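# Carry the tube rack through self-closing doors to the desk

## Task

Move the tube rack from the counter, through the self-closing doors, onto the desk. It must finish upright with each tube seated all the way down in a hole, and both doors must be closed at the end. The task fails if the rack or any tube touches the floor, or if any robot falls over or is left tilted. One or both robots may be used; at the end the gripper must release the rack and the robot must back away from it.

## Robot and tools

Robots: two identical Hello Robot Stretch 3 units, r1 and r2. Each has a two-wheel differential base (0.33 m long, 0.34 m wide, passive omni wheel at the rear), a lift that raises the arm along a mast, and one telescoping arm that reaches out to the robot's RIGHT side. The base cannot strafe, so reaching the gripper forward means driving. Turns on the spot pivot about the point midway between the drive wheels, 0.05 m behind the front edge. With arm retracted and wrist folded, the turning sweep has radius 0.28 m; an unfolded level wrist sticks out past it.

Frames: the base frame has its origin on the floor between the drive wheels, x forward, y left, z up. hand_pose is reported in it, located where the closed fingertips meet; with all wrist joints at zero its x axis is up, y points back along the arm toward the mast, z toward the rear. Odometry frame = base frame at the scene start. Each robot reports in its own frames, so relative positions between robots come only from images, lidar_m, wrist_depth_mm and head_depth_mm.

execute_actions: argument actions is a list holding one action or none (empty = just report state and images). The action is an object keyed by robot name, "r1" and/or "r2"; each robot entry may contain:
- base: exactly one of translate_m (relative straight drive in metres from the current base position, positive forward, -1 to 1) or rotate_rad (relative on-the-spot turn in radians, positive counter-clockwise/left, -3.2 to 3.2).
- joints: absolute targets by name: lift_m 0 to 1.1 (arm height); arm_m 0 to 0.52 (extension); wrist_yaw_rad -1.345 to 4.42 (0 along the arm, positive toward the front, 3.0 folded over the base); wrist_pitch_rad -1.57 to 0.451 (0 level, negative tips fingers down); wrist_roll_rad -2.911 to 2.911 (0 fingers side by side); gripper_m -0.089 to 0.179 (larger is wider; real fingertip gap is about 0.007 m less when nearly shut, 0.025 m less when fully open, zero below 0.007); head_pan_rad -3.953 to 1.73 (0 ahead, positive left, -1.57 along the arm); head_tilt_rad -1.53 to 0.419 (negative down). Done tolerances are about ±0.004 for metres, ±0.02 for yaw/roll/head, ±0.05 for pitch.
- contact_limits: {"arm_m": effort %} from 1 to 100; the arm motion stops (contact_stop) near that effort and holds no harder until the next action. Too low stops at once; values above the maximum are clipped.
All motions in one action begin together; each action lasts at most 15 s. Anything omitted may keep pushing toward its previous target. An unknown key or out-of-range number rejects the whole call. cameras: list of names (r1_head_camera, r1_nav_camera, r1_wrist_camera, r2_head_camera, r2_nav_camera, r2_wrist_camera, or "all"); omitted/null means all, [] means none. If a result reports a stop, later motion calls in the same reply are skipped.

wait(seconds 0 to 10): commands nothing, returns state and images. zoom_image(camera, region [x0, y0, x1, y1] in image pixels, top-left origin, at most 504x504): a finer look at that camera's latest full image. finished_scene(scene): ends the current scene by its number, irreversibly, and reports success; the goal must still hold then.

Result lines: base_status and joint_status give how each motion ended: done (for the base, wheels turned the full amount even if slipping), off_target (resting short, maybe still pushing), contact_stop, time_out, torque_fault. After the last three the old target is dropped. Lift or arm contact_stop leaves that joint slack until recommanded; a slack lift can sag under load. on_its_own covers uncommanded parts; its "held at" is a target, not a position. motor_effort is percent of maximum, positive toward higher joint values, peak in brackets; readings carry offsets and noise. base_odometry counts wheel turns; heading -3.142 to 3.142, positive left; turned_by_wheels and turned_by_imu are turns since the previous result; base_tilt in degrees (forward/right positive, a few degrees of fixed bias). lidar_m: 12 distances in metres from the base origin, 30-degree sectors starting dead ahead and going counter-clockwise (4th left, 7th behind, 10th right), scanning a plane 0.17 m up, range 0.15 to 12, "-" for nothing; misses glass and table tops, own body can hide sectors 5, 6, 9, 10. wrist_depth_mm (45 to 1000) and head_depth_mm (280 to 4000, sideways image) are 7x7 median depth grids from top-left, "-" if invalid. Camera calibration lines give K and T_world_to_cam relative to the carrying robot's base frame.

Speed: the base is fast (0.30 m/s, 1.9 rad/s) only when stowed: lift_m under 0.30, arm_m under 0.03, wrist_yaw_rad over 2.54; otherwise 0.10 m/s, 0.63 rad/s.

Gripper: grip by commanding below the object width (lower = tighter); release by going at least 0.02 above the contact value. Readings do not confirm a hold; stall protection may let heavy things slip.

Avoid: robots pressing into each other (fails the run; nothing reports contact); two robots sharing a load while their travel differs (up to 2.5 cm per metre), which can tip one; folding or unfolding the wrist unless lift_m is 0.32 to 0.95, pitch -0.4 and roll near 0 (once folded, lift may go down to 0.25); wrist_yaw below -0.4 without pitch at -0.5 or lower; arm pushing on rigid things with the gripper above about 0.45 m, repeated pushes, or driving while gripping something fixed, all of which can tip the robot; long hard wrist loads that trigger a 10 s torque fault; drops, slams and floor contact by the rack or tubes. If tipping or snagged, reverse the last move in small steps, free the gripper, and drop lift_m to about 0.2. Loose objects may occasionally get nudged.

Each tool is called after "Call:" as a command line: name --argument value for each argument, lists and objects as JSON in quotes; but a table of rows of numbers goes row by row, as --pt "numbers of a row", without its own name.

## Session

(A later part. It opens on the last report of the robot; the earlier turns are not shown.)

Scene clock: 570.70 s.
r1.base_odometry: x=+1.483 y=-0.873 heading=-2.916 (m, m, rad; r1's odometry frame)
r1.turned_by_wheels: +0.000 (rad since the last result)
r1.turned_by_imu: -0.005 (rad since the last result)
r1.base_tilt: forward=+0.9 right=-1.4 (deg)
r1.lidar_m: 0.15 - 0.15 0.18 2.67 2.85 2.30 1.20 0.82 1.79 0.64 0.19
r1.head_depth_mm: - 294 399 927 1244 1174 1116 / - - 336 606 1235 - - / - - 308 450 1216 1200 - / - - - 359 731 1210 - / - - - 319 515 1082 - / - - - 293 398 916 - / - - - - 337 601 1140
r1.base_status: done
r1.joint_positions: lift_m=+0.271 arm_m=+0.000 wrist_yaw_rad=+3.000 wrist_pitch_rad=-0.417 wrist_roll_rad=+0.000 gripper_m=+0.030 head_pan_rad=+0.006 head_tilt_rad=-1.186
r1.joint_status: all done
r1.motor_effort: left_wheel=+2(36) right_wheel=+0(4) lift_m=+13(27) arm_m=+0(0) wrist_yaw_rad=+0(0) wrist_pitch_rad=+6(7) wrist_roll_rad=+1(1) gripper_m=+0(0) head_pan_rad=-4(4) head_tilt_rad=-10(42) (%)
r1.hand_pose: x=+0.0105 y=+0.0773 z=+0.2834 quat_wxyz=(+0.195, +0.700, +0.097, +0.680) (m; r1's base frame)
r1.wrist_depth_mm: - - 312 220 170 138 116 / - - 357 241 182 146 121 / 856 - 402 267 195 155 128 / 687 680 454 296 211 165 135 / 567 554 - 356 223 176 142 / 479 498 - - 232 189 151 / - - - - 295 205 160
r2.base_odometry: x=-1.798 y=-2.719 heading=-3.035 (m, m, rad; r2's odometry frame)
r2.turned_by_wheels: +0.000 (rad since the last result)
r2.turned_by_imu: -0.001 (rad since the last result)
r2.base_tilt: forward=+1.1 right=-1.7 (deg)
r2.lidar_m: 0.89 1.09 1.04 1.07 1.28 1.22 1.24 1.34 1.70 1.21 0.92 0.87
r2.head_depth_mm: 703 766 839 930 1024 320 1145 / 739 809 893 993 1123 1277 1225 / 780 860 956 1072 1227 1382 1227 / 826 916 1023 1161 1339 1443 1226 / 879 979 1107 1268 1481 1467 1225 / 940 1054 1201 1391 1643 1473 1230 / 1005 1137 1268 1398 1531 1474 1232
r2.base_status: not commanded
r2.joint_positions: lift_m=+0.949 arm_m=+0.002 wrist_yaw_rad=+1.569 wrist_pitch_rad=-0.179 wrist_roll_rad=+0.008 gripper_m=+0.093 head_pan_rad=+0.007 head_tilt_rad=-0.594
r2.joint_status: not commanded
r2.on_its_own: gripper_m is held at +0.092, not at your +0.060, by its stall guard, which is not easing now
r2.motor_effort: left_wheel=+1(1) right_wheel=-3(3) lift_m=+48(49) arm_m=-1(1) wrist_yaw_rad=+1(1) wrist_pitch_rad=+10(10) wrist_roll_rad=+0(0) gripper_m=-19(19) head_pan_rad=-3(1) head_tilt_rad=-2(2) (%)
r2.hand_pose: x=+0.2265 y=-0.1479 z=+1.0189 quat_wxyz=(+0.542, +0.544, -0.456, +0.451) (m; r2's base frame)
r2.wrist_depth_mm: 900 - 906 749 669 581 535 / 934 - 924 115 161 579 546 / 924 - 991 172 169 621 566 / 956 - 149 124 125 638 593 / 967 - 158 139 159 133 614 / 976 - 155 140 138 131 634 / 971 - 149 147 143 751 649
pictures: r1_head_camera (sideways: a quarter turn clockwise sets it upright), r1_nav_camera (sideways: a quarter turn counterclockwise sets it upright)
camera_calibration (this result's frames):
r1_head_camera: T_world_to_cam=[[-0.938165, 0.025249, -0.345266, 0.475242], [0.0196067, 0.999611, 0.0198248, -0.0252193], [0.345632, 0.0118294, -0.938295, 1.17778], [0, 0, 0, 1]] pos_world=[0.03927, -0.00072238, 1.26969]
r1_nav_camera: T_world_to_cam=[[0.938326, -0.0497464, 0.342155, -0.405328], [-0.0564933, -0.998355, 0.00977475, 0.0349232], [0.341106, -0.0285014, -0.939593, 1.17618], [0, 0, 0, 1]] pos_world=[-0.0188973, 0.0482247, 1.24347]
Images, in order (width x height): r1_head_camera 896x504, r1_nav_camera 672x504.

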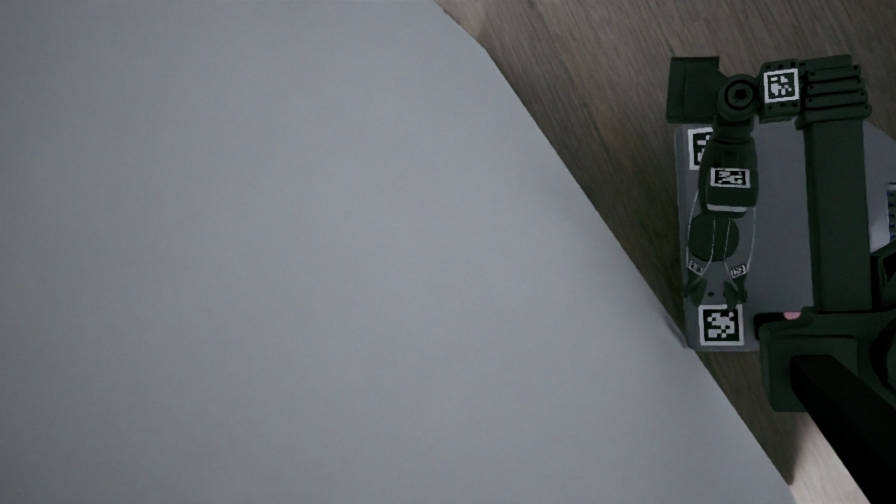

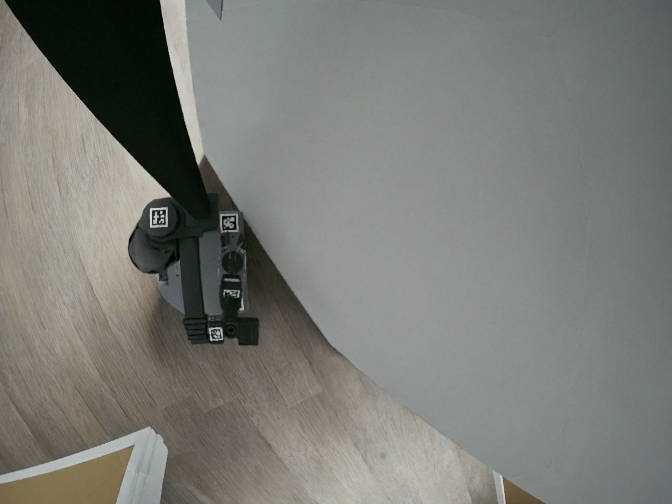

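Call:
execute_actions --actions '[{"r1":{"base":{"rotate_rad":-1.2}}}]' --cameras '["r1_head_camera","r1_nav_camera"]'

Scene clock: 575.03 s.
r1.base_odometry: x=+1.483 y=-0.873 heading=+2.167 (m, m, rad; r1's odometry frame)
r1.turned_by_wheels: -1.200 (rad since the last result)
r1.turned_by_imu: -1.191 (rad since the last result)
r1.base_tilt: forward=+0.8 right=-1.4 (deg)
r1.lidar_m: 1.78 0.27 0.19 0.18 0.18 0.24 2.66 2.75 2.37 1.85 0.82 1.78
r1.head_depth_mm: 1620 1501 1408 1324 1240 1181 1118 / 1619 1504 1407 1321 1242 - - / 1615 1505 1415 1323 1250 1205 - / 1626 1517 1417 1328 1251 1204 - / 1631 1512 1425 1333 1254 1207 - / 1633 1525 1421 993 890 808 - / 1635 1517 697 642 598 560 527
r1.base_status: done
r1.joint_positions: lift_m=+0.271 arm_m=+0.000 wrist_yaw_rad=+3.000 wrist_pitch_rad=-0.417 wrist_roll_rad=+0.000 gripper_m=+0.030 head_pan_rad=+0.004 head_tilt_rad=-1.187
r1.joint_status: not commanded
r1.motor_effort: left_wheel=+2(24) right_wheel=-1(10) lift_m=+14(14) arm_m=+0(0) wrist_yaw_rad=+0(1) wrist_pitch_rad=+6(7) wrist_roll_rad=+1(1) gripper_m=+0(1) head_pan_rad=-3(4) head_tilt_rad=-9(9) (%)
r1.hand_pose: x=+0.0105 y=+0.0774 z=+0.2834 quat_wxyz=(+0.195, +0.700, +0.097, +0.680) (m; r1's base frame)
r1.wrist_depth_mm: - - 196 207 222 239 254 / 190 - 214 226 242 262 285 / 207 - 233 252 272 296 327 / 226 236 264 283 306 337 376 / 249 263 - 312 350 393 440 / 280 290 - - 422 451 469 / - - - - 413 410 413
r2.base_odometry: x=-1.798 y=-2.719 heading=-3.035 (m, m, rad; r2's odometry frame)
r2.turned_by_wheels: +0.000 (rad since the last result)
r2.turned_by_imu: +0.000 (rad since the last result)
r2.base_tilt: forward=+0.9 right=-1.6 (deg)
r2.lidar_m: 0.89 1.09 1.04 1.07 1.29 1.22 1.25 1.33 1.78 1.21 0.92 0.87
r2.head_depth_mm: 701 766 839 927 1025 320 1149 / 739 810 893 995 1125 1277 1223 / 781 860 955 1073 1218 1381 1228 / 827 915 1027 1162 1336 1450 1228 / 881 980 1105 1269 1483 1470 1226 / 937 1054 1197 1392 1649 1466 1228 / 1007 1137 1272 1399 1535 1470 1229
r2.base_status: not commanded
r2.joint_positions: lift_m=+0.949 arm_m=+0.002 wrist_yaw_rad=+1.569 wrist_pitch_rad=-0.179 wrist_roll_rad=+0.008 gripper_m=+0.093 head_pan_rad=+0.007 head_tilt_rad=-0.594
r2.joint_status: not commanded
r2.on_its_own: gripper_m is held at +0.092, not at your +0.060, by its stall guard, which is not easing now
r2.motor_effort: left_wheel=+1(1) right_wheel=-2(3) lift_m=+48(48) arm_m=-2(2) wrist_yaw_rad=+1(0) wrist_pitch_rad=+9(10) wrist_roll_rad=+0(0) gripper_m=-19(19) head_pan_rad=-2(3) head_tilt_rad=-2(2) (%)
r2.hand_pose: x=+0.2265 y=-0.1479 z=+1.0189 quat_wxyz=(+0.542, +0.544, -0.456, +0.451) (m; r2's base frame)
r2.wrist_depth_mm: 905 - 891 749 670 585 530 / 909 - 935 115 161 589 553 / 943 - 984 173 168 620 573 / 977 - 150 124 126 627 589 / 980 - 157 140 159 133 619 / - - 155 140 139 131 636 / 965 - 149 148 143 745 643
pictures: r1_head_camera (sideways: a quarter turn clockwise sets it upright), r1_nav_camera (sideways: a quarter turn counterclockwise sets it upright)
camera_calibration (this result's frames):
r1_head_camera: T_world_to_cam=[[-0.938523, 0.0269469, -0.344164, 0.47381], [0.0214408, 0.999574, 0.019795, -0.0251917], [0.344551, 0.0111989, -0.938701, 1.17832], [0, 0, 0, 1]] pos_world=[0.0392308, -0.000782619, 1.26965]
r1_nav_camera: T_world_to_cam=[[0.938635, -0.0514446, 0.341053, -0.403896], [-0.0582903, -0.998251, 0.00984783, 0.0348391], [0.33995, -0.0291236, -0.939992, 1.1767], [0, 0, 0, 1]] pos_world=[-0.0188785, 0.0482697, 1.2435]
Images, in order (width x height): r1_head_camera 896x504, r1_nav_camera 672x504.

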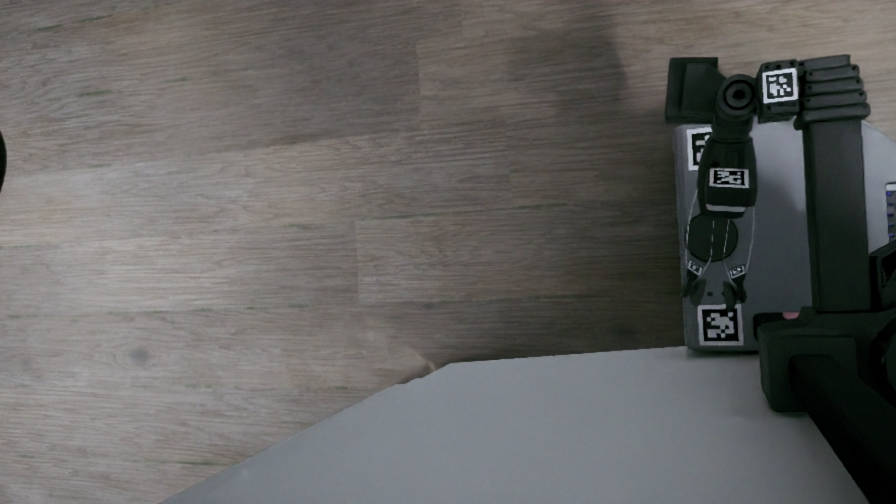

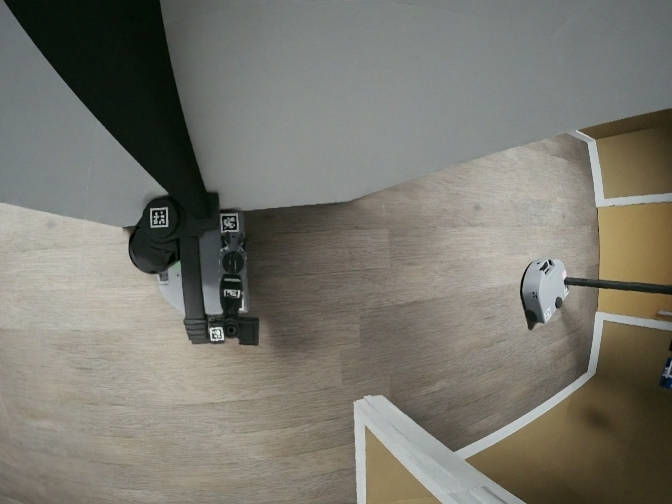

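Stowed mode works well. Parallel now; dash.

Call:
execute_actions --actions '[{"r1":{"base":{"translate_m":1.0}}}]' --cameras '["r1_head_camera","r1_nav_camera"]'

Scene clock: 582.07 s.
r1.base_odometry: x=+0.921 y=-0.045 heading=+2.167 (m, m, rad; r1's odometry frame)
r1.turned_by_wheels: +0.000 (rad since the last result)
r1.turned_by_imu: +0.008 (rad since the last result)
r1.base_tilt: forward=+0.7 right=-1.5 (deg)
r1.lidar_m: 1.82 1.17 0.86 0.83 0.57 0.47 0.49 0.51 0.72 1.26 1.31 0.84
r1.head_depth_mm: 1593 1501 1255 1317 1239 1176 1121 / 1579 1294 1246 1322 1247 - - / 1627 1509 1310 1322 1246 1205 - / 1625 1516 1416 1324 1252 1207 - / 1634 1520 1418 1335 1250 1204 - / 1643 1526 1418 1337 1252 1187 - / 1627 1528 1431 1338 1256 1190 1140
r1.base_status: done
r1.joint_positions: lift_m=+0.271 arm_m=+0.000 wrist_yaw_rad=+3.000 wrist_pitch_rad=-0.417 wrist_roll_rad=+0.000 gripper_m=+0.030 head_pan_rad=+0.004 head_tilt_rad=-1.187
r1.joint_status: not commanded
r1.motor_effort: left_wheel=+0(10) right_wheel=+0(5) lift_m=+15(14) arm_m=+0(0) wrist_yaw_rad=+0(0) wrist_pitch_rad=+7(7) wrist_roll_rad=+1(1) gripper_m=-1(1) head_pan_rad=-3(2) head_tilt_rad=-8(9) (%)
r1.hand_pose: x=+0.0105 y=+0.0774 z=+0.2834 quat_wxyz=(+0.195, +0.700, +0.097, +0.680) (m; r1's base frame)
r1.wrist_depth_mm: 586 - 791 860 857 934 964 / 615 - 883 902 945 972 - / 616 - 860 855 852 855 848 / 582 661 669 661 674 676 674 / 544 565 - 566 562 563 561 / 478 487 - - 473 478 474 / - - - - 416 414 412
r2.base_odometry: x=-1.798 y=-2.719 heading=-3.035 (m, m, rad; r2's odometry frame)
r2.turned_by_wheels: +0.000 (rad since the last result)
r2.turned_by_imu: +0.000 (rad since the last result)
r2.base_tilt: forward=+1.0 right=-1.7 (deg)
r2.lidar_m: 0.90 1.09 1.04 1.07 1.28 1.22 1.25 0.83 1.27 1.21 0.92 0.87
r2.head_depth_mm: 702 763 839 929 1023 320 1147 / 740 809 892 996 1125 1282 1226 / 781 858 955 1076 1220 1386 1228 / 829 912 1024 1161 1341 1443 1228 / 879 978 1105 1267 1483 1465 1227 / 938 1053 1196 1386 1649 1475 1222 / 1006 1142 1270 1409 1531 1476 1228
r2.base_status: not commanded
r2.joint_positions: lift_m=+0.949 arm_m=+0.002 wrist_yaw_rad=+1.569 wrist_pitch_rad=-0.179 wrist_roll_rad=+0.008 gripper_m=+0.093 head_pan_rad=+0.007 head_tilt_rad=-0.594
r2.joint_status: not commanded
r2.on_its_own: gripper_m is held at +0.092, not at your +0.060, by its stall guard, which is not easing now
r2.motor_effort: left_wheel=+1(1) right_wheel=-2(3) lift_m=+48(48) arm_m=-1(1) wrist_yaw_rad=+1(0) wrist_pitch_rad=+9(10) wrist_roll_rad=+0(0) gripper_m=-19(19) head_pan_rad=-3(1) head_tilt_rad=-2(3) (%)
r2.hand_pose: x=+0.2265 y=-0.1479 z=+1.0189 quat_wxyz=(+0.542, +0.544, -0.456, +0.451) (m; r2's base frame)
r2.wrist_depth_mm: 895 - 898 758 664 579 534 / 910 - 926 115 161 581 550 / 939 - 986 173 169 620 571 / 950 - 149 124 126 634 596 / 980 - 158 140 159 133 618 / 989 - 155 140 139 131 634 / 972 - 149 148 143 755 638
pictures: r1_head_camera (sideways: a quarter turn clockwise sets it upright), r1_nav_camera (sideways: a quarter turn counterclockwise sets it upright)
camera_calibration (this result's frames):
r1_head_camera: T_world_to_cam=[[-0.938523, 0.0269463, -0.344164, 0.473809], [0.0214402, 0.999574, 0.019795, -0.0251917], [0.344551, 0.0111991, -0.938701, 1.17832], [0, 0, 0, 1]] pos_world=[0.0392308, -0.000782598, 1.26965]
r1_nav_camera: T_world_to_cam=[[0.938635, -0.051444, 0.341053, -0.403895], [-0.0582896, -0.998251, 0.00984785, 0.0348391], [0.33995, -0.0291234, -0.939992, 1.1767], [0, 0, 0, 1]] pos_world=[-0.0188785, 0.0482697, 1.2435]
Images, in order (width x height): r1_head_camera 896x504, r1_nav_camera 672x504.

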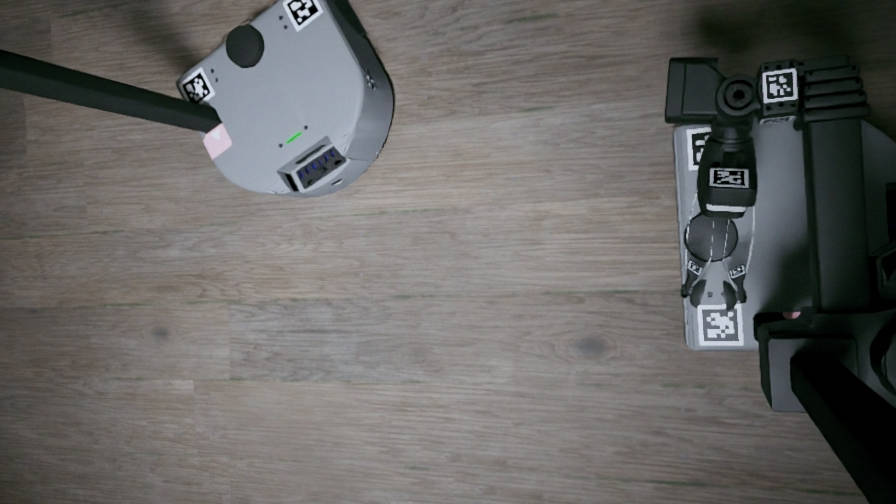

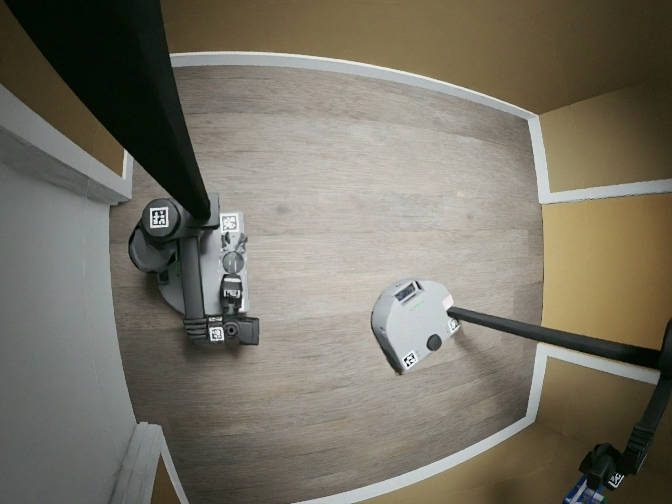

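Call:
execute_actions --actions '[{"r2":{"base":{"rotate_rad":-0.57}},"r1":{"joints":{"lift_m":0.9,"head_tilt_rad":-0.6}}}]' --cameras '[]'

Call:
execute_actions --actions '[{"r2":{"base":{"translate_m":0.35}}}]' --cameras '["r1_head_camera","r1_nav_camera","r2_nav_camera"]'

Scene clock: 597.90 s.
r1.base_odometry: x=+0.921 y=-0.045 heading=+2.167 (m, m, rad; r1's odometry frame)
r1.turned_by_wheels: +0.000 (rad since the last result)
r1.turned_by_imu: -0.002 (rad since the last result)
r1.base_tilt: forward=+0.8 right=-1.4 (deg)
r1.lidar_m: 1.82 1.17 0.86 0.83 0.57 0.47 0.49 0.51 0.70 1.26 1.31 0.83
r1.head_depth_mm: 704 1724 1873 1905 1571 1232 1178 / 719 1744 1951 2044 1670 1241 1202 / 1571 1746 1957 2052 1677 1337 1223 / 1566 1734 1933 2078 1678 1419 1227 / 1560 1734 1955 2089 1703 1421 1231 / 1558 1724 1937 2085 1703 1431 1237 / 1553 1722 1943 2074 1716 1439 1244
r1.base_status: not commanded
r1.joint_positions: lift_m=+0.899 arm_m=+0.000 wrist_yaw_rad=+3.000 wrist_pitch_rad=-0.417 wrist_roll_rad=+0.000 gripper_m=+0.030 head_pan_rad=+0.004 head_tilt_rad=-0.606
r1.joint_status: all done
r1.motor_effort: left_wheel=+0(0) right_wheel=-1(0) lift_m=+40(41) arm_m=+0(0) wrist_yaw_rad=+0(0) wrist_pitch_rad=+6(7) wrist_roll_rad=+1(1) gripper_m=+0(0) head_pan_rad=-3(2) head_tilt_rad=+4(45) (%)
r1.hand_pose: x=+0.0105 y=+0.0774 z=+0.9123 quat_wxyz=(+0.195, +0.700, +0.097, +0.680) (m; r1's base frame)
r1.wrist_depth_mm: 593 - 801 836 851 896 924 / 613 - 856 918 967 - - / 619 - 938 983 - - - / 602 822 - - - - - / 584 837 - - - - - / 573 889 - - - - - / 553 801 - - - - -
r2.base_odometry: x=-1.798 y=-2.719 heading=+2.679 (m, m, rad; r2's odometry frame)
r2.turned_by_wheels: -0.570 (rad since the last result)
r2.turned_by_imu: -0.563 (rad since the last result)
r2.base_tilt: forward=+1.0 right=-1.7 (deg)
r2.lidar_m: 0.87 0.89 1.12 1.04 1.06 1.30 1.22 1.23 0.83 1.26 1.21 0.94
r2.head_depth_mm: 714 790 882 1006 1136 319 1145 / 710 787 882 999 1160 1337 1227 / 709 781 876 994 1148 1353 1227 / 708 782 872 990 1145 1352 1225 / 703 779 869 985 1138 1341 1224 / 702 775 865 981 1133 1335 1227 / 700 774 865 978 1126 1331 1227
r2.base_status: done
r2.joint_positions: lift_m=+0.949 arm_m=+0.002 wrist_yaw_rad=+1.569 wrist_pitch_rad=-0.179 wrist_roll_rad=+0.008 gripper_m=+0.093 head_pan_rad=+0.007 head_tilt_rad=-0.594
r2.joint_status: not commanded
r2.on_its_own: gripper_m is held at +0.092, not at your +0.060, by its stall guard, which is not easing now
r2.motor_effort: left_wheel=+2(5) right_wheel=-2(6) lift_m=+48(49) arm_m=-2(2) wrist_yaw_rad=+2(0) wrist_pitch_rad=+10(9) wrist_roll_rad=+0(0) gripper_m=-19(19) head_pan_rad=-2(3) head_tilt_rad=-2(2) (%)
r2.hand_pose: x=+0.2265 y=-0.1479 z=+1.0189 quat_wxyz=(+0.542, +0.544, -0.456, +0.451) (m; r2's base frame)
r2.wrist_depth_mm: 697 713 713 730 745 753 762 / 737 737 764 115 160 784 806 / 771 787 789 173 168 831 859 / 813 823 150 124 126 876 924 / 862 846 158 140 159 133 965 / 908 - 155 140 139 131 - / 946 977 149 148 143 - -
pictures: none
No camera images: the call's "cameras" was empty. Leave "cameras" out to get every camera's image.

Scene clock: 602.37 s.
r1.base_odometry: x=+0.921 y=-0.045 heading=+2.167 (m, m, rad; r1's odometry frame)
r1.turned_by_wheels: +0.000 (rad since the last result)
r1.turned_by_imu: -0.001 (rad since the last result)
r1.base_tilt: forward=+0.7 right=-1.6 (deg)
r1.lidar_m: 1.82 1.17 0.86 0.83 0.57 0.47 0.49 0.51 0.70 1.26 1.01 1.01
r1.head_depth_mm: 1575 1744 1947 2031 1660 1400 1214 / 1571 1754 1976 2054 1666 1402 1216 / 1574 1739 1959 2061 1682 1414 1223 / 1560 1741 1949 2077 1689 1420 1227 / 1569 1728 1940 2076 1697 1428 1232 / 1558 1722 1946 2060 1705 1438 1241 / 1543 1720 1933 2059 1713 1441 1247
r1.base_status: not commanded
r1.joint_positions: lift_m=+0.899 arm_m=+0.000 wrist_yaw_rad=+3.000 wrist_pitch_rad=-0.417 wrist_roll_rad=+0.000 gripper_m=+0.030 head_pan_rad=+0.004 head_tilt_rad=-0.606
r1.joint_status: not commanded
r1.motor_effort: left_wheel=+0(0) right_wheel=+0(0) lift_m=+39(40) arm_m=+0(0) wrist_yaw_rad=+0(0) wrist_pitch_rad=+6(6) wrist_roll_rad=+1(1) gripper_m=+0(1) head_pan_rad=-2(3) head_tilt_rad=+4(4) (%)
r1.hand_pose: x=+0.0105 y=+0.0774 z=+0.9123 quat_wxyz=(+0.195, +0.700, +0.097, +0.680) (m; r1's base frame)
r1.wrist_depth_mm: 598 - 807 819 875 915 959 / 624 - 888 909 954 970 - / 622 - 970 - - - - / 606 825 - - - - - / 598 836 - - - - - / 584 846 - - - - - / 563 818 - - - - -
r2.base_odometry: x=-2.111 y=-2.563 heading=+2.679 (m, m, rad; r2's odometry frame)
r2.turned_by_wheels: +0.000 (rad since the last result)
r2.turned_by_imu: +0.001 (rad since the last result)
r2.base_tilt: forward=+1.0 right=-1.6 (deg)
r2.lidar_m: 0.53 0.53 0.68 1.07 1.09 1.39 1.56 1.59 1.00 1.13 0.84 0.57
r2.head_depth_mm: 413 457 512 582 657 320 1047 / 412 456 510 578 668 772 970 / 411 454 507 576 664 789 961 / 409 453 506 573 662 781 956 / 408 451 504 571 658 776 950 / 407 450 502 568 654 772 941 / 406 448 500 566 650 770 934
r2.base_status: done
r2.joint_positions: lift_m=+0.949 arm_m=+0.002 wrist_yaw_rad=+1.569 wrist_pitch_rad=-0.179 wrist_roll_rad=+0.008 gripper_m=+0.093 head_pan_rad=+0.007 head_tilt_rad=-0.594
r2.joint_status: not commanded
r2.on_its_own: gripper_m is held at +0.092, not at your +0.060, by its stall guard, which is not easing now
r2.motor_effort: left_wheel=+1(6) right_wheel=-3(4) lift_m=+48(49) arm_m=-2(2) wrist_yaw_rad=+1(0) wrist_pitch_rad=+10(10) wrist_roll_rad=+0(0) gripper_m=-19(19) head_pan_rad=-2(3) head_tilt_rad=-2(3) (%)
r2.hand_pose: x=+0.2265 y=-0.1479 z=+1.0189 quat_wxyz=(+0.542, +0.544, -0.456, +0.451) (m; r2's base frame)
r2.wrist_depth_mm: 399 404 411 415 427 428 441 / 421 423 436 114 161 445 464 / 438 449 452 172 168 475 492 / 463 465 149 123 125 499 518 / 488 490 158 139 159 133 552 / 516 - 155 140 138 131 587 / 554 570 149 147 144 619 634
pictures: r1_head_camera (sideways: a quarter turn clockwise sets it upright), r1_nav_camera (sideways: a quarter turn counterclockwise sets it upright), r2_nav_camera (sideways: a quarter turn counterclockwise sets it upright)
camera_calibration (this result's frames):
r1_head_camera: T_world_to_cam=[[-0.595702, 0.0283053, -0.802706, 1.06913], [0.00642038, 0.999515, 0.0304805, -0.0390309], [0.80318, 0.0130036, -0.595595, 0.72943], [0, 0, 0, 1]] pos_world=[0.0512739, -0.000735417, 1.29384]
r1_nav_camera: T_world_to_cam=[[0.59752, -0.0527963, 0.800114, -0.999905], [-0.0534936, -0.998232, -0.0259206, 0.0813826], [0.800068, -0.027313, -0.599287, 0.730933], [0, 0, 0, 1]] pos_world=[0.0170204, 0.0484113, 1.24019]
r2_nav_camera: T_world_to_cam=[[0.550666, 0.0125185, 0.834632, -1.05228], [0.00621242, -0.999921, 0.0108989, 0.0434426], [0.834702, -0.000816578, -0.550701, 0.671014], [0, 0, 0, 1]] pos_world=[0.0190879, 0.0571601, 1.24732]
Images, in order (width x height): r1_head_camera 896x504, r1_nav_camera 672x504, r2_nav_camera 672x504.

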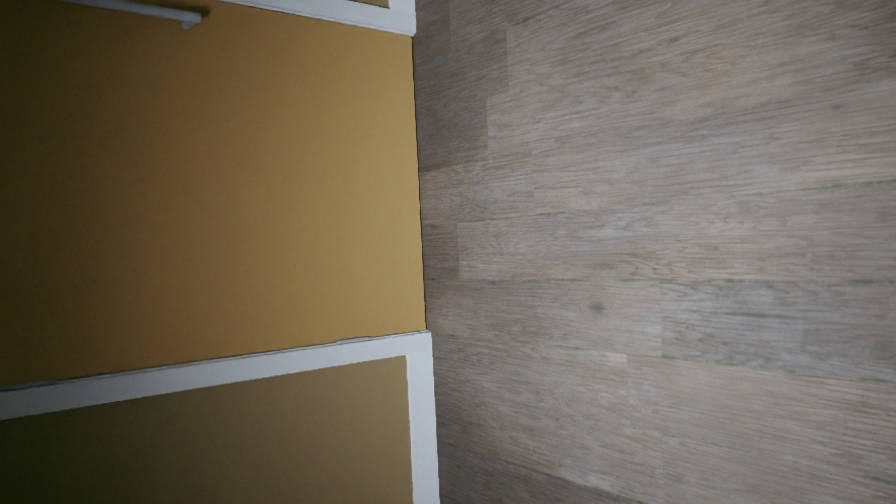

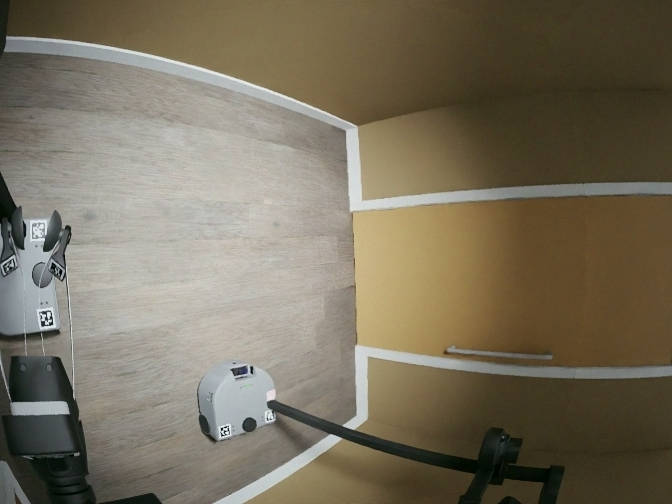

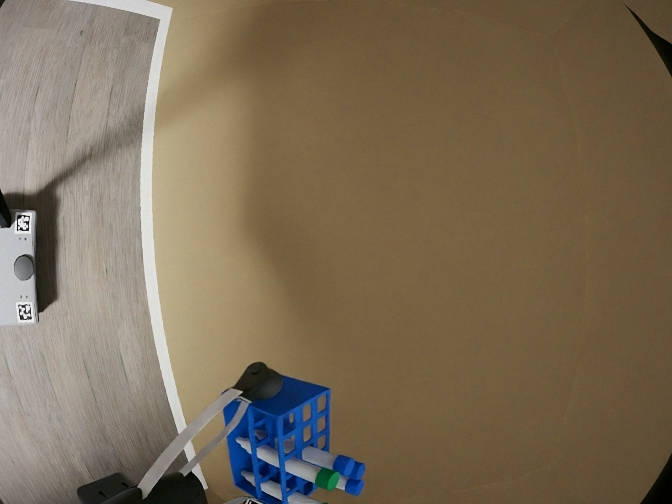

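Call:
execute_actions --actions '[{"r1":{"base":{"translate_m":1.0},"joints":{"wrist_yaw_rad":1.57,"gripper_m":0.12,"head_pan_rad":-0.6,"head_tilt_rad":-0.4}}}]' --cameras '[]'

Call:
execute_actions --actions '[{"r1":{"joints":{"wrist_pitch_rad":0,"arm_m":0.42}}}]' --cameras '["r1_head_camera","r1_wrist_camera","r1_nav_camera"]'

Scene clock: 620.50 s.
r1.base_odometry: x=+0.360 y=+0.782 heading=+2.167 (m, m, rad; r1's odometry frame)
r1.turned_by_wheels: +0.000 (rad since the last result)
r1.turned_by_imu: +0.006 (rad since the last result)
r1.base_tilt: forward=+0.9 right=-1.4 (deg)
r1.lidar_m: 0.82 0.84 0.84 0.82 0.85 1.18 1.42 1.55 0.76 0.68 1.14 0.85
r1.head_depth_mm: 1019 1110 1214 1361 1521 1588 1367 / 943 1022 1116 1227 1369 1510 1381 / 874 941 1019 1112 1230 1366 1372 / 833 894 960 1041 1134 1244 1343 / 784 835 896 964 1042 1144 1257 / 742 786 840 899 971 1051 1146 / 703 744 789 844 906 974 1058
r1.base_status: done
r1.joint_positions: lift_m=+0.899 arm_m=+0.000 wrist_yaw_rad=+1.573 wrist_pitch_rad=-0.417 wrist_roll_rad=+0.000 gripper_m=+0.120 head_pan_rad=-0.593 head_tilt_rad=-0.408
r1.joint_status: all done
r1.motor_effort: left_wheel=-1(5) right_wheel=+1(3) lift_m=+40(39) arm_m=+0(0) wrist_yaw_rad=-3(4) wrist_pitch_rad=+7(6) wrist_roll_rad=+1(1) gripper_m=+1(82) head_pan_rad=-4(47) head_tilt_rad=+6(28) (%)
r1.hand_pose: x=+0.2031 y=-0.1446 z=+0.9123 quat_wxyz=(+0.593, +0.593, -0.385, +0.386) (m; r1's base frame)
r1.wrist_depth_mm: 664 682 680 695 703 705 669 / 753 740 747 762 751 745 747 / 813 822 826 832 840 847 838 / 949 913 917 926 906 944 947 / - 999 - - - - - / - - - - - - - / - - - - - - -
r2.base_odometry: x=-2.111 y=-2.563 heading=+2.679 (m, m, rad; r2's odometry frame)
r2.turned_by_wheels: +0.000 (rad since the last result)
r2.turned_by_imu: -0.001 (rad since the last result)
r2.base_tilt: forward=+1.0 right=-1.7 (deg)
r2.lidar_m: 0.53 0.53 0.68 1.06 1.09 0.76 0.76 1.58 1.32 1.14 0.84 0.57
r2.head_depth_mm: 413 457 511 581 658 320 1049 / 412 455 510 578 668 772 972 / 411 454 508 576 665 786 962 / 409 453 506 573 661 782 954 / 408 451 504 572 659 777 947 / 407 449 502 568 654 773 943 / 406 448 500 566 653 767 935
r2.base_status: not commanded
r2.joint_positions: lift_m=+0.949 arm_m=+0.002 wrist_yaw_rad=+1.569 wrist_pitch_rad=-0.179 wrist_roll_rad=+0.008 gripper_m=+0.093 head_pan_rad=+0.007 head_tilt_rad=-0.594
r2.joint_status: not commanded
r2.on_its_own: gripper_m is held at +0.092, not at your +0.060, by its stall guard, which is not easing now
r2.motor_effort: left_wheel=+1(1) right_wheel=-3(3) lift_m=+49(48) arm_m=-2(2) wrist_yaw_rad=+0(1) wrist_pitch_rad=+10(10) wrist_roll_rad=+0(0) gripper_m=-19(19) head_pan_rad=-2(3) head_tilt_rad=-2(2) (%)
r2.hand_pose: x=+0.2265 y=-0.1479 z=+1.0189 quat_wxyz=(+0.542, +0.544, -0.456, +0.451) (m; r2's base frame)
r2.wrist_depth_mm: 396 404 413 419 423 428 437 / 419 423 432 115 161 451 461 / 438 447 452 173 169 470 489 / 465 468 150 124 126 495 516 / 493 489 158 140 159 133 553 / 518 - 155 140 138 131 589 / 556 574 149 148 144 616 633
pictures: none
No camera images: the call's "cameras" was empty. Leave "cameras" out to get every camera's image.

Scene clock: 624.77 s.
r1.base_odometry: x=+0.360 y=+0.782 heading=+2.167 (m, m, rad; r1's odometry frame)
r1.turned_by_wheels: +0.000 (rad since the last result)
r1.turned_by_imu: -0.001 (rad since the last result)
r1.base_tilt: forward=+0.8 right=-1.5 (deg)
r1.lidar_m: 0.82 0.84 0.84 0.82 0.85 1.19 1.41 1.55 0.76 0.68 1.14 0.85
r1.head_depth_mm: 1023 1109 1223 1353 1517 1593 1362 / 949 1027 1121 1229 1364 1518 1370 / 873 940 1020 1113 1227 1364 1378 / 832 890 959 1040 1134 1248 1338 / 781 835 896 965 1045 1142 1262 / 741 787 840 901 971 1052 1147 / 702 745 790 841 906 980 1061
r1.base_status: not commanded
r1.joint_positions: lift_m=+0.899 arm_m=+0.420 wrist_yaw_rad=+1.571 wrist_pitch_rad=-0.024 wrist_roll_rad=+0.000 gripper_m=+0.120 head_pan_rad=-0.593 head_tilt_rad=-0.408
r1.joint_status: all done
r1.motor_effort: left_wheel=-1(1) right_wheel=+1(1) lift_m=+40(39) arm_m=+4(5) wrist_yaw_rad=-1(2) wrist_pitch_rad=+9(9) wrist_roll_rad=+1(1) gripper_m=-1(0) head_pan_rad=-4(5) head_tilt_rad=+5(6) (%)
r1.hand_pose: x=+0.2342 y=-0.5647 z=+1.0080 quat_wxyz=(+0.506, +0.506, -0.494, +0.494) (m; r1's base frame)
r1.wrist_depth_mm: 677 691 675 679 676 694 706 / 709 699 719 711 695 704 701 / 721 738 727 734 745 727 739 / 768 753 756 763 762 763 781 / 783 776 791 792 771 802 792 / 821 - 846 824 832 841 841 / 834 851 861 860 853 847 824
r2.base_odometry: x=-2.111 y=-2.563 heading=+2.679 (m, m, rad; r2's odometry frame)
r2.turned_by_wheels: +0.000 (rad since the last result)
r2.turned_by_imu: +0.000 (rad since the last result)
r2.base_tilt: forward=+1.0 right=-1.7 (deg)
r2.lidar_m: 0.53 0.53 0.68 1.06 1.09 0.76 0.75 1.58 1.32 1.14 0.84 0.57
r2.head_depth_mm: 413 457 511 581 658 320 1052 / 412 456 510 578 668 770 970 / 411 454 507 575 665 786 962 / 410 453 506 574 661 782 955 / 408 451 504 571 658 778 948 / 407 449 502 568 654 770 942 / 406 448 500 565 652 767 934
r2.base_status: not commanded
r2.joint_positions: lift_m=+0.949 arm_m=+0.002 wrist_yaw_rad=+1.569 wrist_pitch_rad=-0.179 wrist_roll_rad=+0.008 gripper_m=+0.093 head_pan_rad=+0.007 head_tilt_rad=-0.594
r2.joint_status: not commanded
r2.on_its_own: gripper_m is held at +0.092, not at your +0.060, by its stall guard, which is not easing now
r2.motor_effort: left_wheel=+2(1) right_wheel=-3(3) lift_m=+48(48) arm_m=-1(1) wrist_yaw_rad=+0(1) wrist_pitch_rad=+9(10) wrist_roll_rad=+0(0) gripper_m=-19(19) head_pan_rad=-2(3) head_tilt_rad=-2(3) (%)
r2.hand_pose: x=+0.2265 y=-0.1479 z=+1.0189 quat_wxyz=(+0.542, +0.544, -0.456, +0.451) (m; r2's base frame)
r2.wrist_depth_mm: 398 408 407 418 423 426 439 / 420 422 430 115 161 449 464 / 440 447 451 173 169 479 490 / 461 464 150 124 126 497 522 / 490 489 158 140 159 133 552 / 525 - 155 140 138 130 593 / 552 567 149 148 143 613 641
pictures: r1_head_camera (sideways: a quarter turn clockwise sets it upright), r1_nav_camera (sideways: a quarter turn counterclockwise sets it upright), r1_wrist_camera
camera_calibration (this result's frames):
r1_head_camera: T_world_to_cam=[[-0.336355, 0.263645, -0.904078, 1.19975], [0.562032, 0.826499, 0.0319217, -0.0443045], [0.755636, -0.497384, -0.426174, 0.509284], [0, 0, 0, 1]] pos_world=[0.0436087, -0.0263798, 1.30312]
r1_nav_camera: T_world_to_cam=[[0.324486, -0.285187, 0.901874, -1.13094], [-0.600225, -0.798989, -0.0366983, 0.0987571], [0.731053, -0.529419, -0.430437, 0.511662], [0, 0, 0, 1]] pos_world=[0.0521976, 0.02726, 1.24383]
r1_wrist_camera: T_world_to_cam=[[-0.0336042, -0.998944, -0.0313378, -0.527634], [-0.250859, 0.0387822, -0.967247, 1.08004], [0.96744, -0.0246422, -0.251897, 0.176391], [0, 0, 0, 1]] pos_world=[0.0825589, -0.564617, 1.07256]
Images, in order (width x height): r1_head_camera 896x504, r1_nav_camera 672x504, r1_wrist_camera 644x364.

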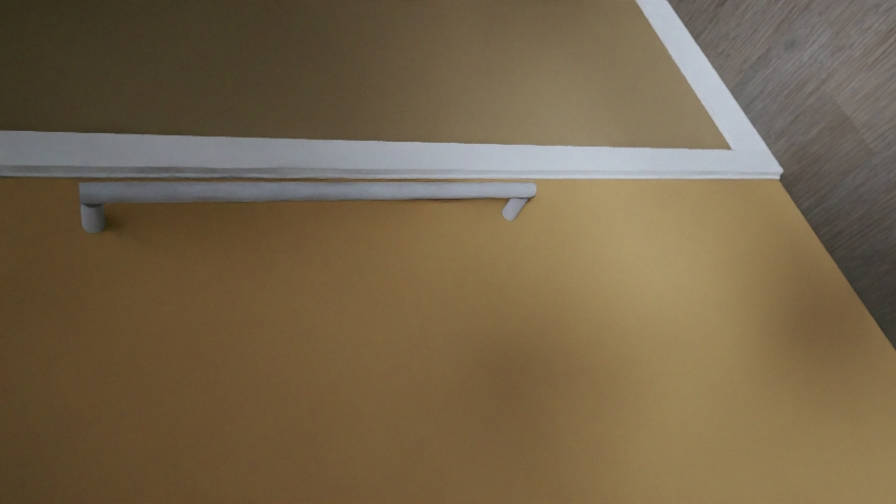

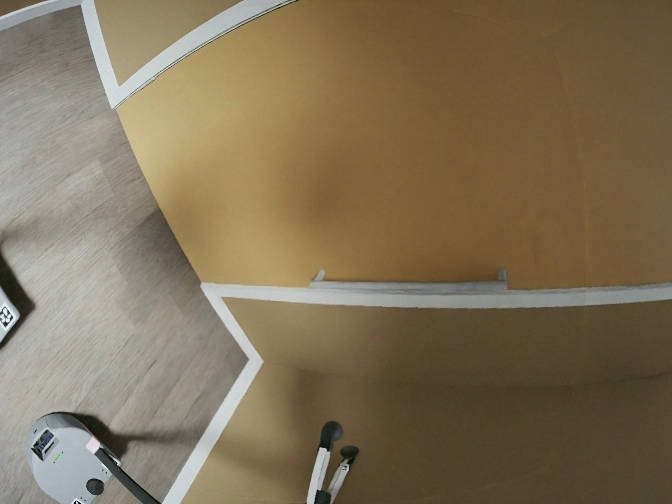

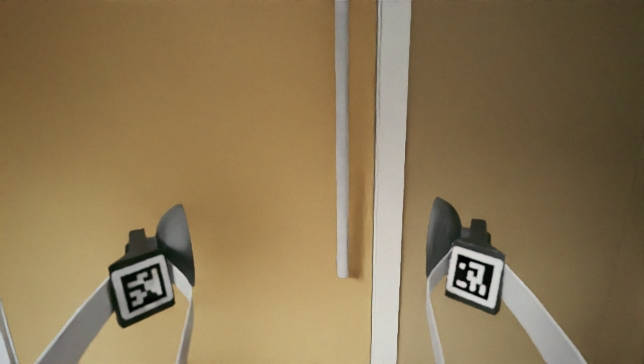

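Call:
execute_actions --actions '[{"r1":{"base":{"translate_m":0.45},"joints":{"arm_m":0.455,"gripper_m":0.1}}}]' --cameras '["r1_wrist_camera"]'

Scene clock: 633.23 s.
r1.base_odometry: x=+0.107 y=+1.155 heading=+2.167 (m, m, rad; r1's odometry frame)
r1.turned_by_wheels: +0.000 (rad since the last result)
r1.turned_by_imu: +0.001 (rad since the last result)
r1.base_tilt: forward=+0.6 right=-1.5 (deg)
r1.lidar_m: 0.37 0.39 0.54 0.81 0.85 1.17 1.86 1.01 0.88 1.28 0.52 0.38
r1.head_depth_mm: 431 471 516 574 642 731 844 / 401 434 474 520 577 648 739 / 375 404 437 477 524 582 653 / 352 376 406 440 479 528 588 / 331 353 379 408 442 483 532 / 314 333 355 381 410 445 486 / 297 314 334 357 383 413 449
r1.base_status: done
r1.joint_positions: lift_m=+0.899 arm_m=+0.455 wrist_yaw_rad=+1.571 wrist_pitch_rad=-0.024 wrist_roll_rad=+0.000 gripper_m=+0.100 head_pan_rad=-0.593 head_tilt_rad=-0.408
r1.joint_status: all done
r1.motor_effort: left_wheel=-1(3) right_wheel=+1(5) lift_m=+39(40) arm_m=+4(5) wrist_yaw_rad=-1(1) wrist_pitch_rad=+8(9) wrist_roll_rad=+1(1) gripper_m=+0(74) head_pan_rad=-4(5) head_tilt_rad=+6(5) (%)
r1.hand_pose: x=+0.2342 y=-0.5997 z=+1.0080 quat_wxyz=(+0.506, +0.506, -0.494, +0.494) (m; r1's base frame)
r1.wrist_depth_mm: 258 257 259 254 256 244 258 / 266 266 265 261 269 256 265 / 276 279 275 273 274 264 275 / 284 288 287 285 286 275 288 / 299 298 297 295 298 290 300 / 308 308 310 306 313 310 311 / 325 325 328 317 323 314 322
r2.base_odometry: x=-2.111 y=-2.563 heading=+2.679 (m, m, rad; r2's odometry frame)
r2.turned_by_wheels: +0.000 (rad since the last result)
r2.turned_by_imu: -0.001 (rad since the last result)
r2.base_tilt: forward=+0.9 right=-1.7 (deg)
r2.lidar_m: 0.53 0.54 0.68 1.07 1.09 1.00 1.56 1.59 1.32 1.14 0.84 0.57
r2.head_depth_mm: 413 457 511 580 657 320 1050 / 412 455 510 578 669 773 971 / 410 454 508 576 664 787 964 / 409 453 505 573 661 782 956 / 409 452 504 571 658 776 947 / 407 449 502 568 655 774 944 / 406 447 500 565 652 768 935
r2.base_status: not commanded
r2.joint_positions: lift_m=+0.949 arm_m=+0.002 wrist_yaw_rad=+1.569 wrist_pitch_rad=-0.179 wrist_roll_rad=+0.008 gripper_m=+0.093 head_pan_rad=+0.007 head_tilt_rad=-0.594
r2.joint_status: not commanded
r2.on_its_own: gripper_m is held at +0.092, not at your +0.060, by its stall guard, which is not easing now
r2.motor_effort: left_wheel=+2(2) right_wheel=-3(3) lift_m=+49(49) arm_m=-3(1) wrist_yaw_rad=+1(1) wrist_pitch_rad=+10(10) wrist_roll_rad=+0(0) gripper_m=-19(19) head_pan_rad=-2(2) head_tilt_rad=-2(3) (%)
r2.hand_pose: x=+0.2265 y=-0.1479 z=+1.0189 quat_wxyz=(+0.542, +0.544, -0.456, +0.451) (m; r2's base frame)
r2.wrist_depth_mm: 399 404 409 415 425 433 440 / 417 423 431 115 161 448 463 / 439 445 452 174 169 475 489 / 463 463 149 124 126 497 516 / 491 488 158 140 158 133 553 / 515 - 155 140 139 131 587 / 547 574 149 148 143 622 638
pictures: r1_wrist_camera
camera_calibration (this result's frames):
r1_wrist_camera: T_world_to_cam=[[-0.033604, -0.998944, -0.0313377, -0.562597], [-0.250859, 0.0387821, -0.967247, 1.0814], [0.96744, -0.024642, -0.251897, 0.175528], [0, 0, 0, 1]] pos_world=[0.0825589, -0.599616, 1.07256]
Images, in order (width x height): r1_wrist_camera 644x364.

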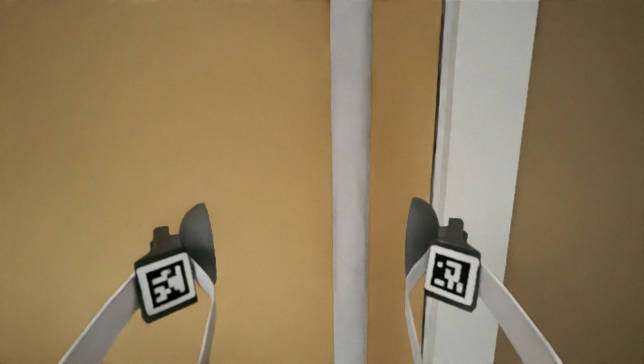

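Call:
execute_actions --actions '[{"r1":{"base":{"translate_m":0.07},"joints":{"arm_m":0.48,"gripper_m":0.085}}}]' --cameras '["r1_wrist_camera"]'

Scene clock: 638.90 s.
r1.base_odometry: x=+0.068 y=+1.213 heading=+2.167 (m, m, rad; r1's odometry frame)
r1.turned_by_wheels: +0.000 (rad since the last result)
r1.turned_by_imu: -0.001 (rad since the last result)
r1.base_tilt: forward=+0.6 right=-1.4 (deg)
r1.lidar_m: 0.30 0.31 0.43 0.81 0.85 1.17 1.93 1.05 0.92 1.07 0.42 0.31
r1.head_depth_mm: 340 370 406 451 506 575 666 / 316 342 372 409 455 511 582 / 296 318 344 375 413 460 514 / 284 297 319 346 378 416 462 / - 284 298 321 349 381 419 / - - 285 300 323 351 383 / - - - 286 302 325 353
r1.base_status: done
r1.joint_positions: lift_m=+0.899 arm_m=+0.480 wrist_yaw_rad=+1.571 wrist_pitch_rad=-0.024 wrist_roll_rad=+0.000 gripper_m=+0.085 head_pan_rad=-0.593 head_tilt_rad=-0.408
r1.joint_status: all done
r1.motor_effort: left_wheel=-1(3) right_wheel=+1(6) lift_m=+40(40) arm_m=+5(3) wrist_yaw_rad=-1(1) wrist_pitch_rad=+9(8) wrist_roll_rad=+1(1) gripper_m=+0(60) head_pan_rad=-5(5) head_tilt_rad=+5(5) (%)
r1.hand_pose: x=+0.2342 y=-0.6247 z=+1.0080 quat_wxyz=(+0.506, +0.506, -0.494, +0.494) (m; r1's base frame)
r1.wrist_depth_mm: 192 190 190 125 192 179 190 / 198 198 198 130 199 185 197 / 205 204 207 136 206 191 206 / 213 214 213 141 212 200 214 / 221 223 222 147 222 207 222 / 232 230 233 154 234 219 231 / 240 243 242 161 239 232 243
r2.base_odometry: x=-2.111 y=-2.563 heading=+2.679 (m, m, rad; r2's odometry frame)
r2.turned_by_wheels: +0.000 (rad since the last result)
r2.turned_by_imu: +0.000 (rad since the last result)
r2.base_tilt: forward=+0.9 right=-1.8 (deg)
r2.lidar_m: 0.53 0.54 0.68 1.06 1.10 1.05 1.56 1.58 1.31 1.13 0.84 0.57
r2.head_depth_mm: 414 457 513 580 656 320 1047 / 412 456 510 578 668 771 973 / 411 454 508 576 664 785 965 / 409 452 505 573 660 783 956 / 408 450 504 570 659 776 950 / 407 450 502 569 655 773 942 / 406 448 500 565 652 767 934
r2.base_status: not commanded
r2.joint_positions: lift_m=+0.949 arm_m=+0.002 wrist_yaw_rad=+1.569 wrist_pitch_rad=-0.179 wrist_roll_rad=+0.008 gripper_m=+0.093 head_pan_rad=+0.007 head_tilt_rad=-0.594
r2.joint_status: not commanded
r2.on_its_own: gripper_m is held at +0.092, not at your +0.060, by its stall guard, which is not easing now
r2.motor_effort: left_wheel=+2(1) right_wheel=-3(3) lift_m=+48(48) arm_m=-2(1) wrist_yaw_rad=+1(0) wrist_pitch_rad=+10(10) wrist_roll_rad=+0(0) gripper_m=-19(19) head_pan_rad=-2(3) head_tilt_rad=-2(2) (%)
r2.hand_pose: x=+0.2265 y=-0.1479 z=+1.0189 quat_wxyz=(+0.542, +0.544, -0.456, +0.451) (m; r2's base frame)
r2.wrist_depth_mm: 396 403 409 412 421 429 439 / 419 427 429 115 161 446 465 / 438 448 453 173 168 473 492 / 463 468 149 124 125 497 517 / 487 490 158 140 159 133 544 / 517 - 155 140 138 130 584 / 548 569 149 147 144 628 636
pictures: r1_wrist_camera
camera_calibration (this result's frames):
r1_wrist_camera: T_world_to_cam=[[-0.0336039, -0.998944, -0.0313378, -0.587568], [-0.250859, 0.0387822, -0.967247, 1.08237], [0.96744, -0.0246419, -0.251897, 0.174912], [0, 0, 0, 1]] pos_world=[0.0825589, -0.624614, 1.07256]
Images, in order (width x height): r1_wrist_camera 644x364.

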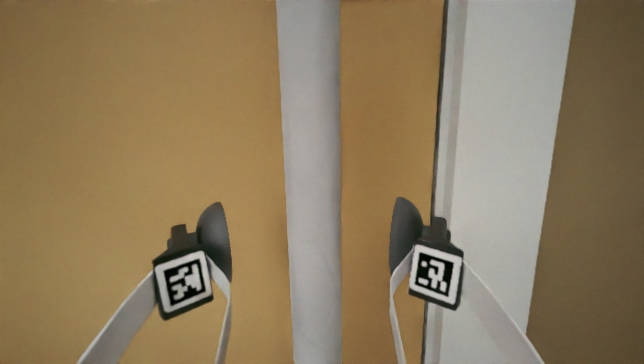

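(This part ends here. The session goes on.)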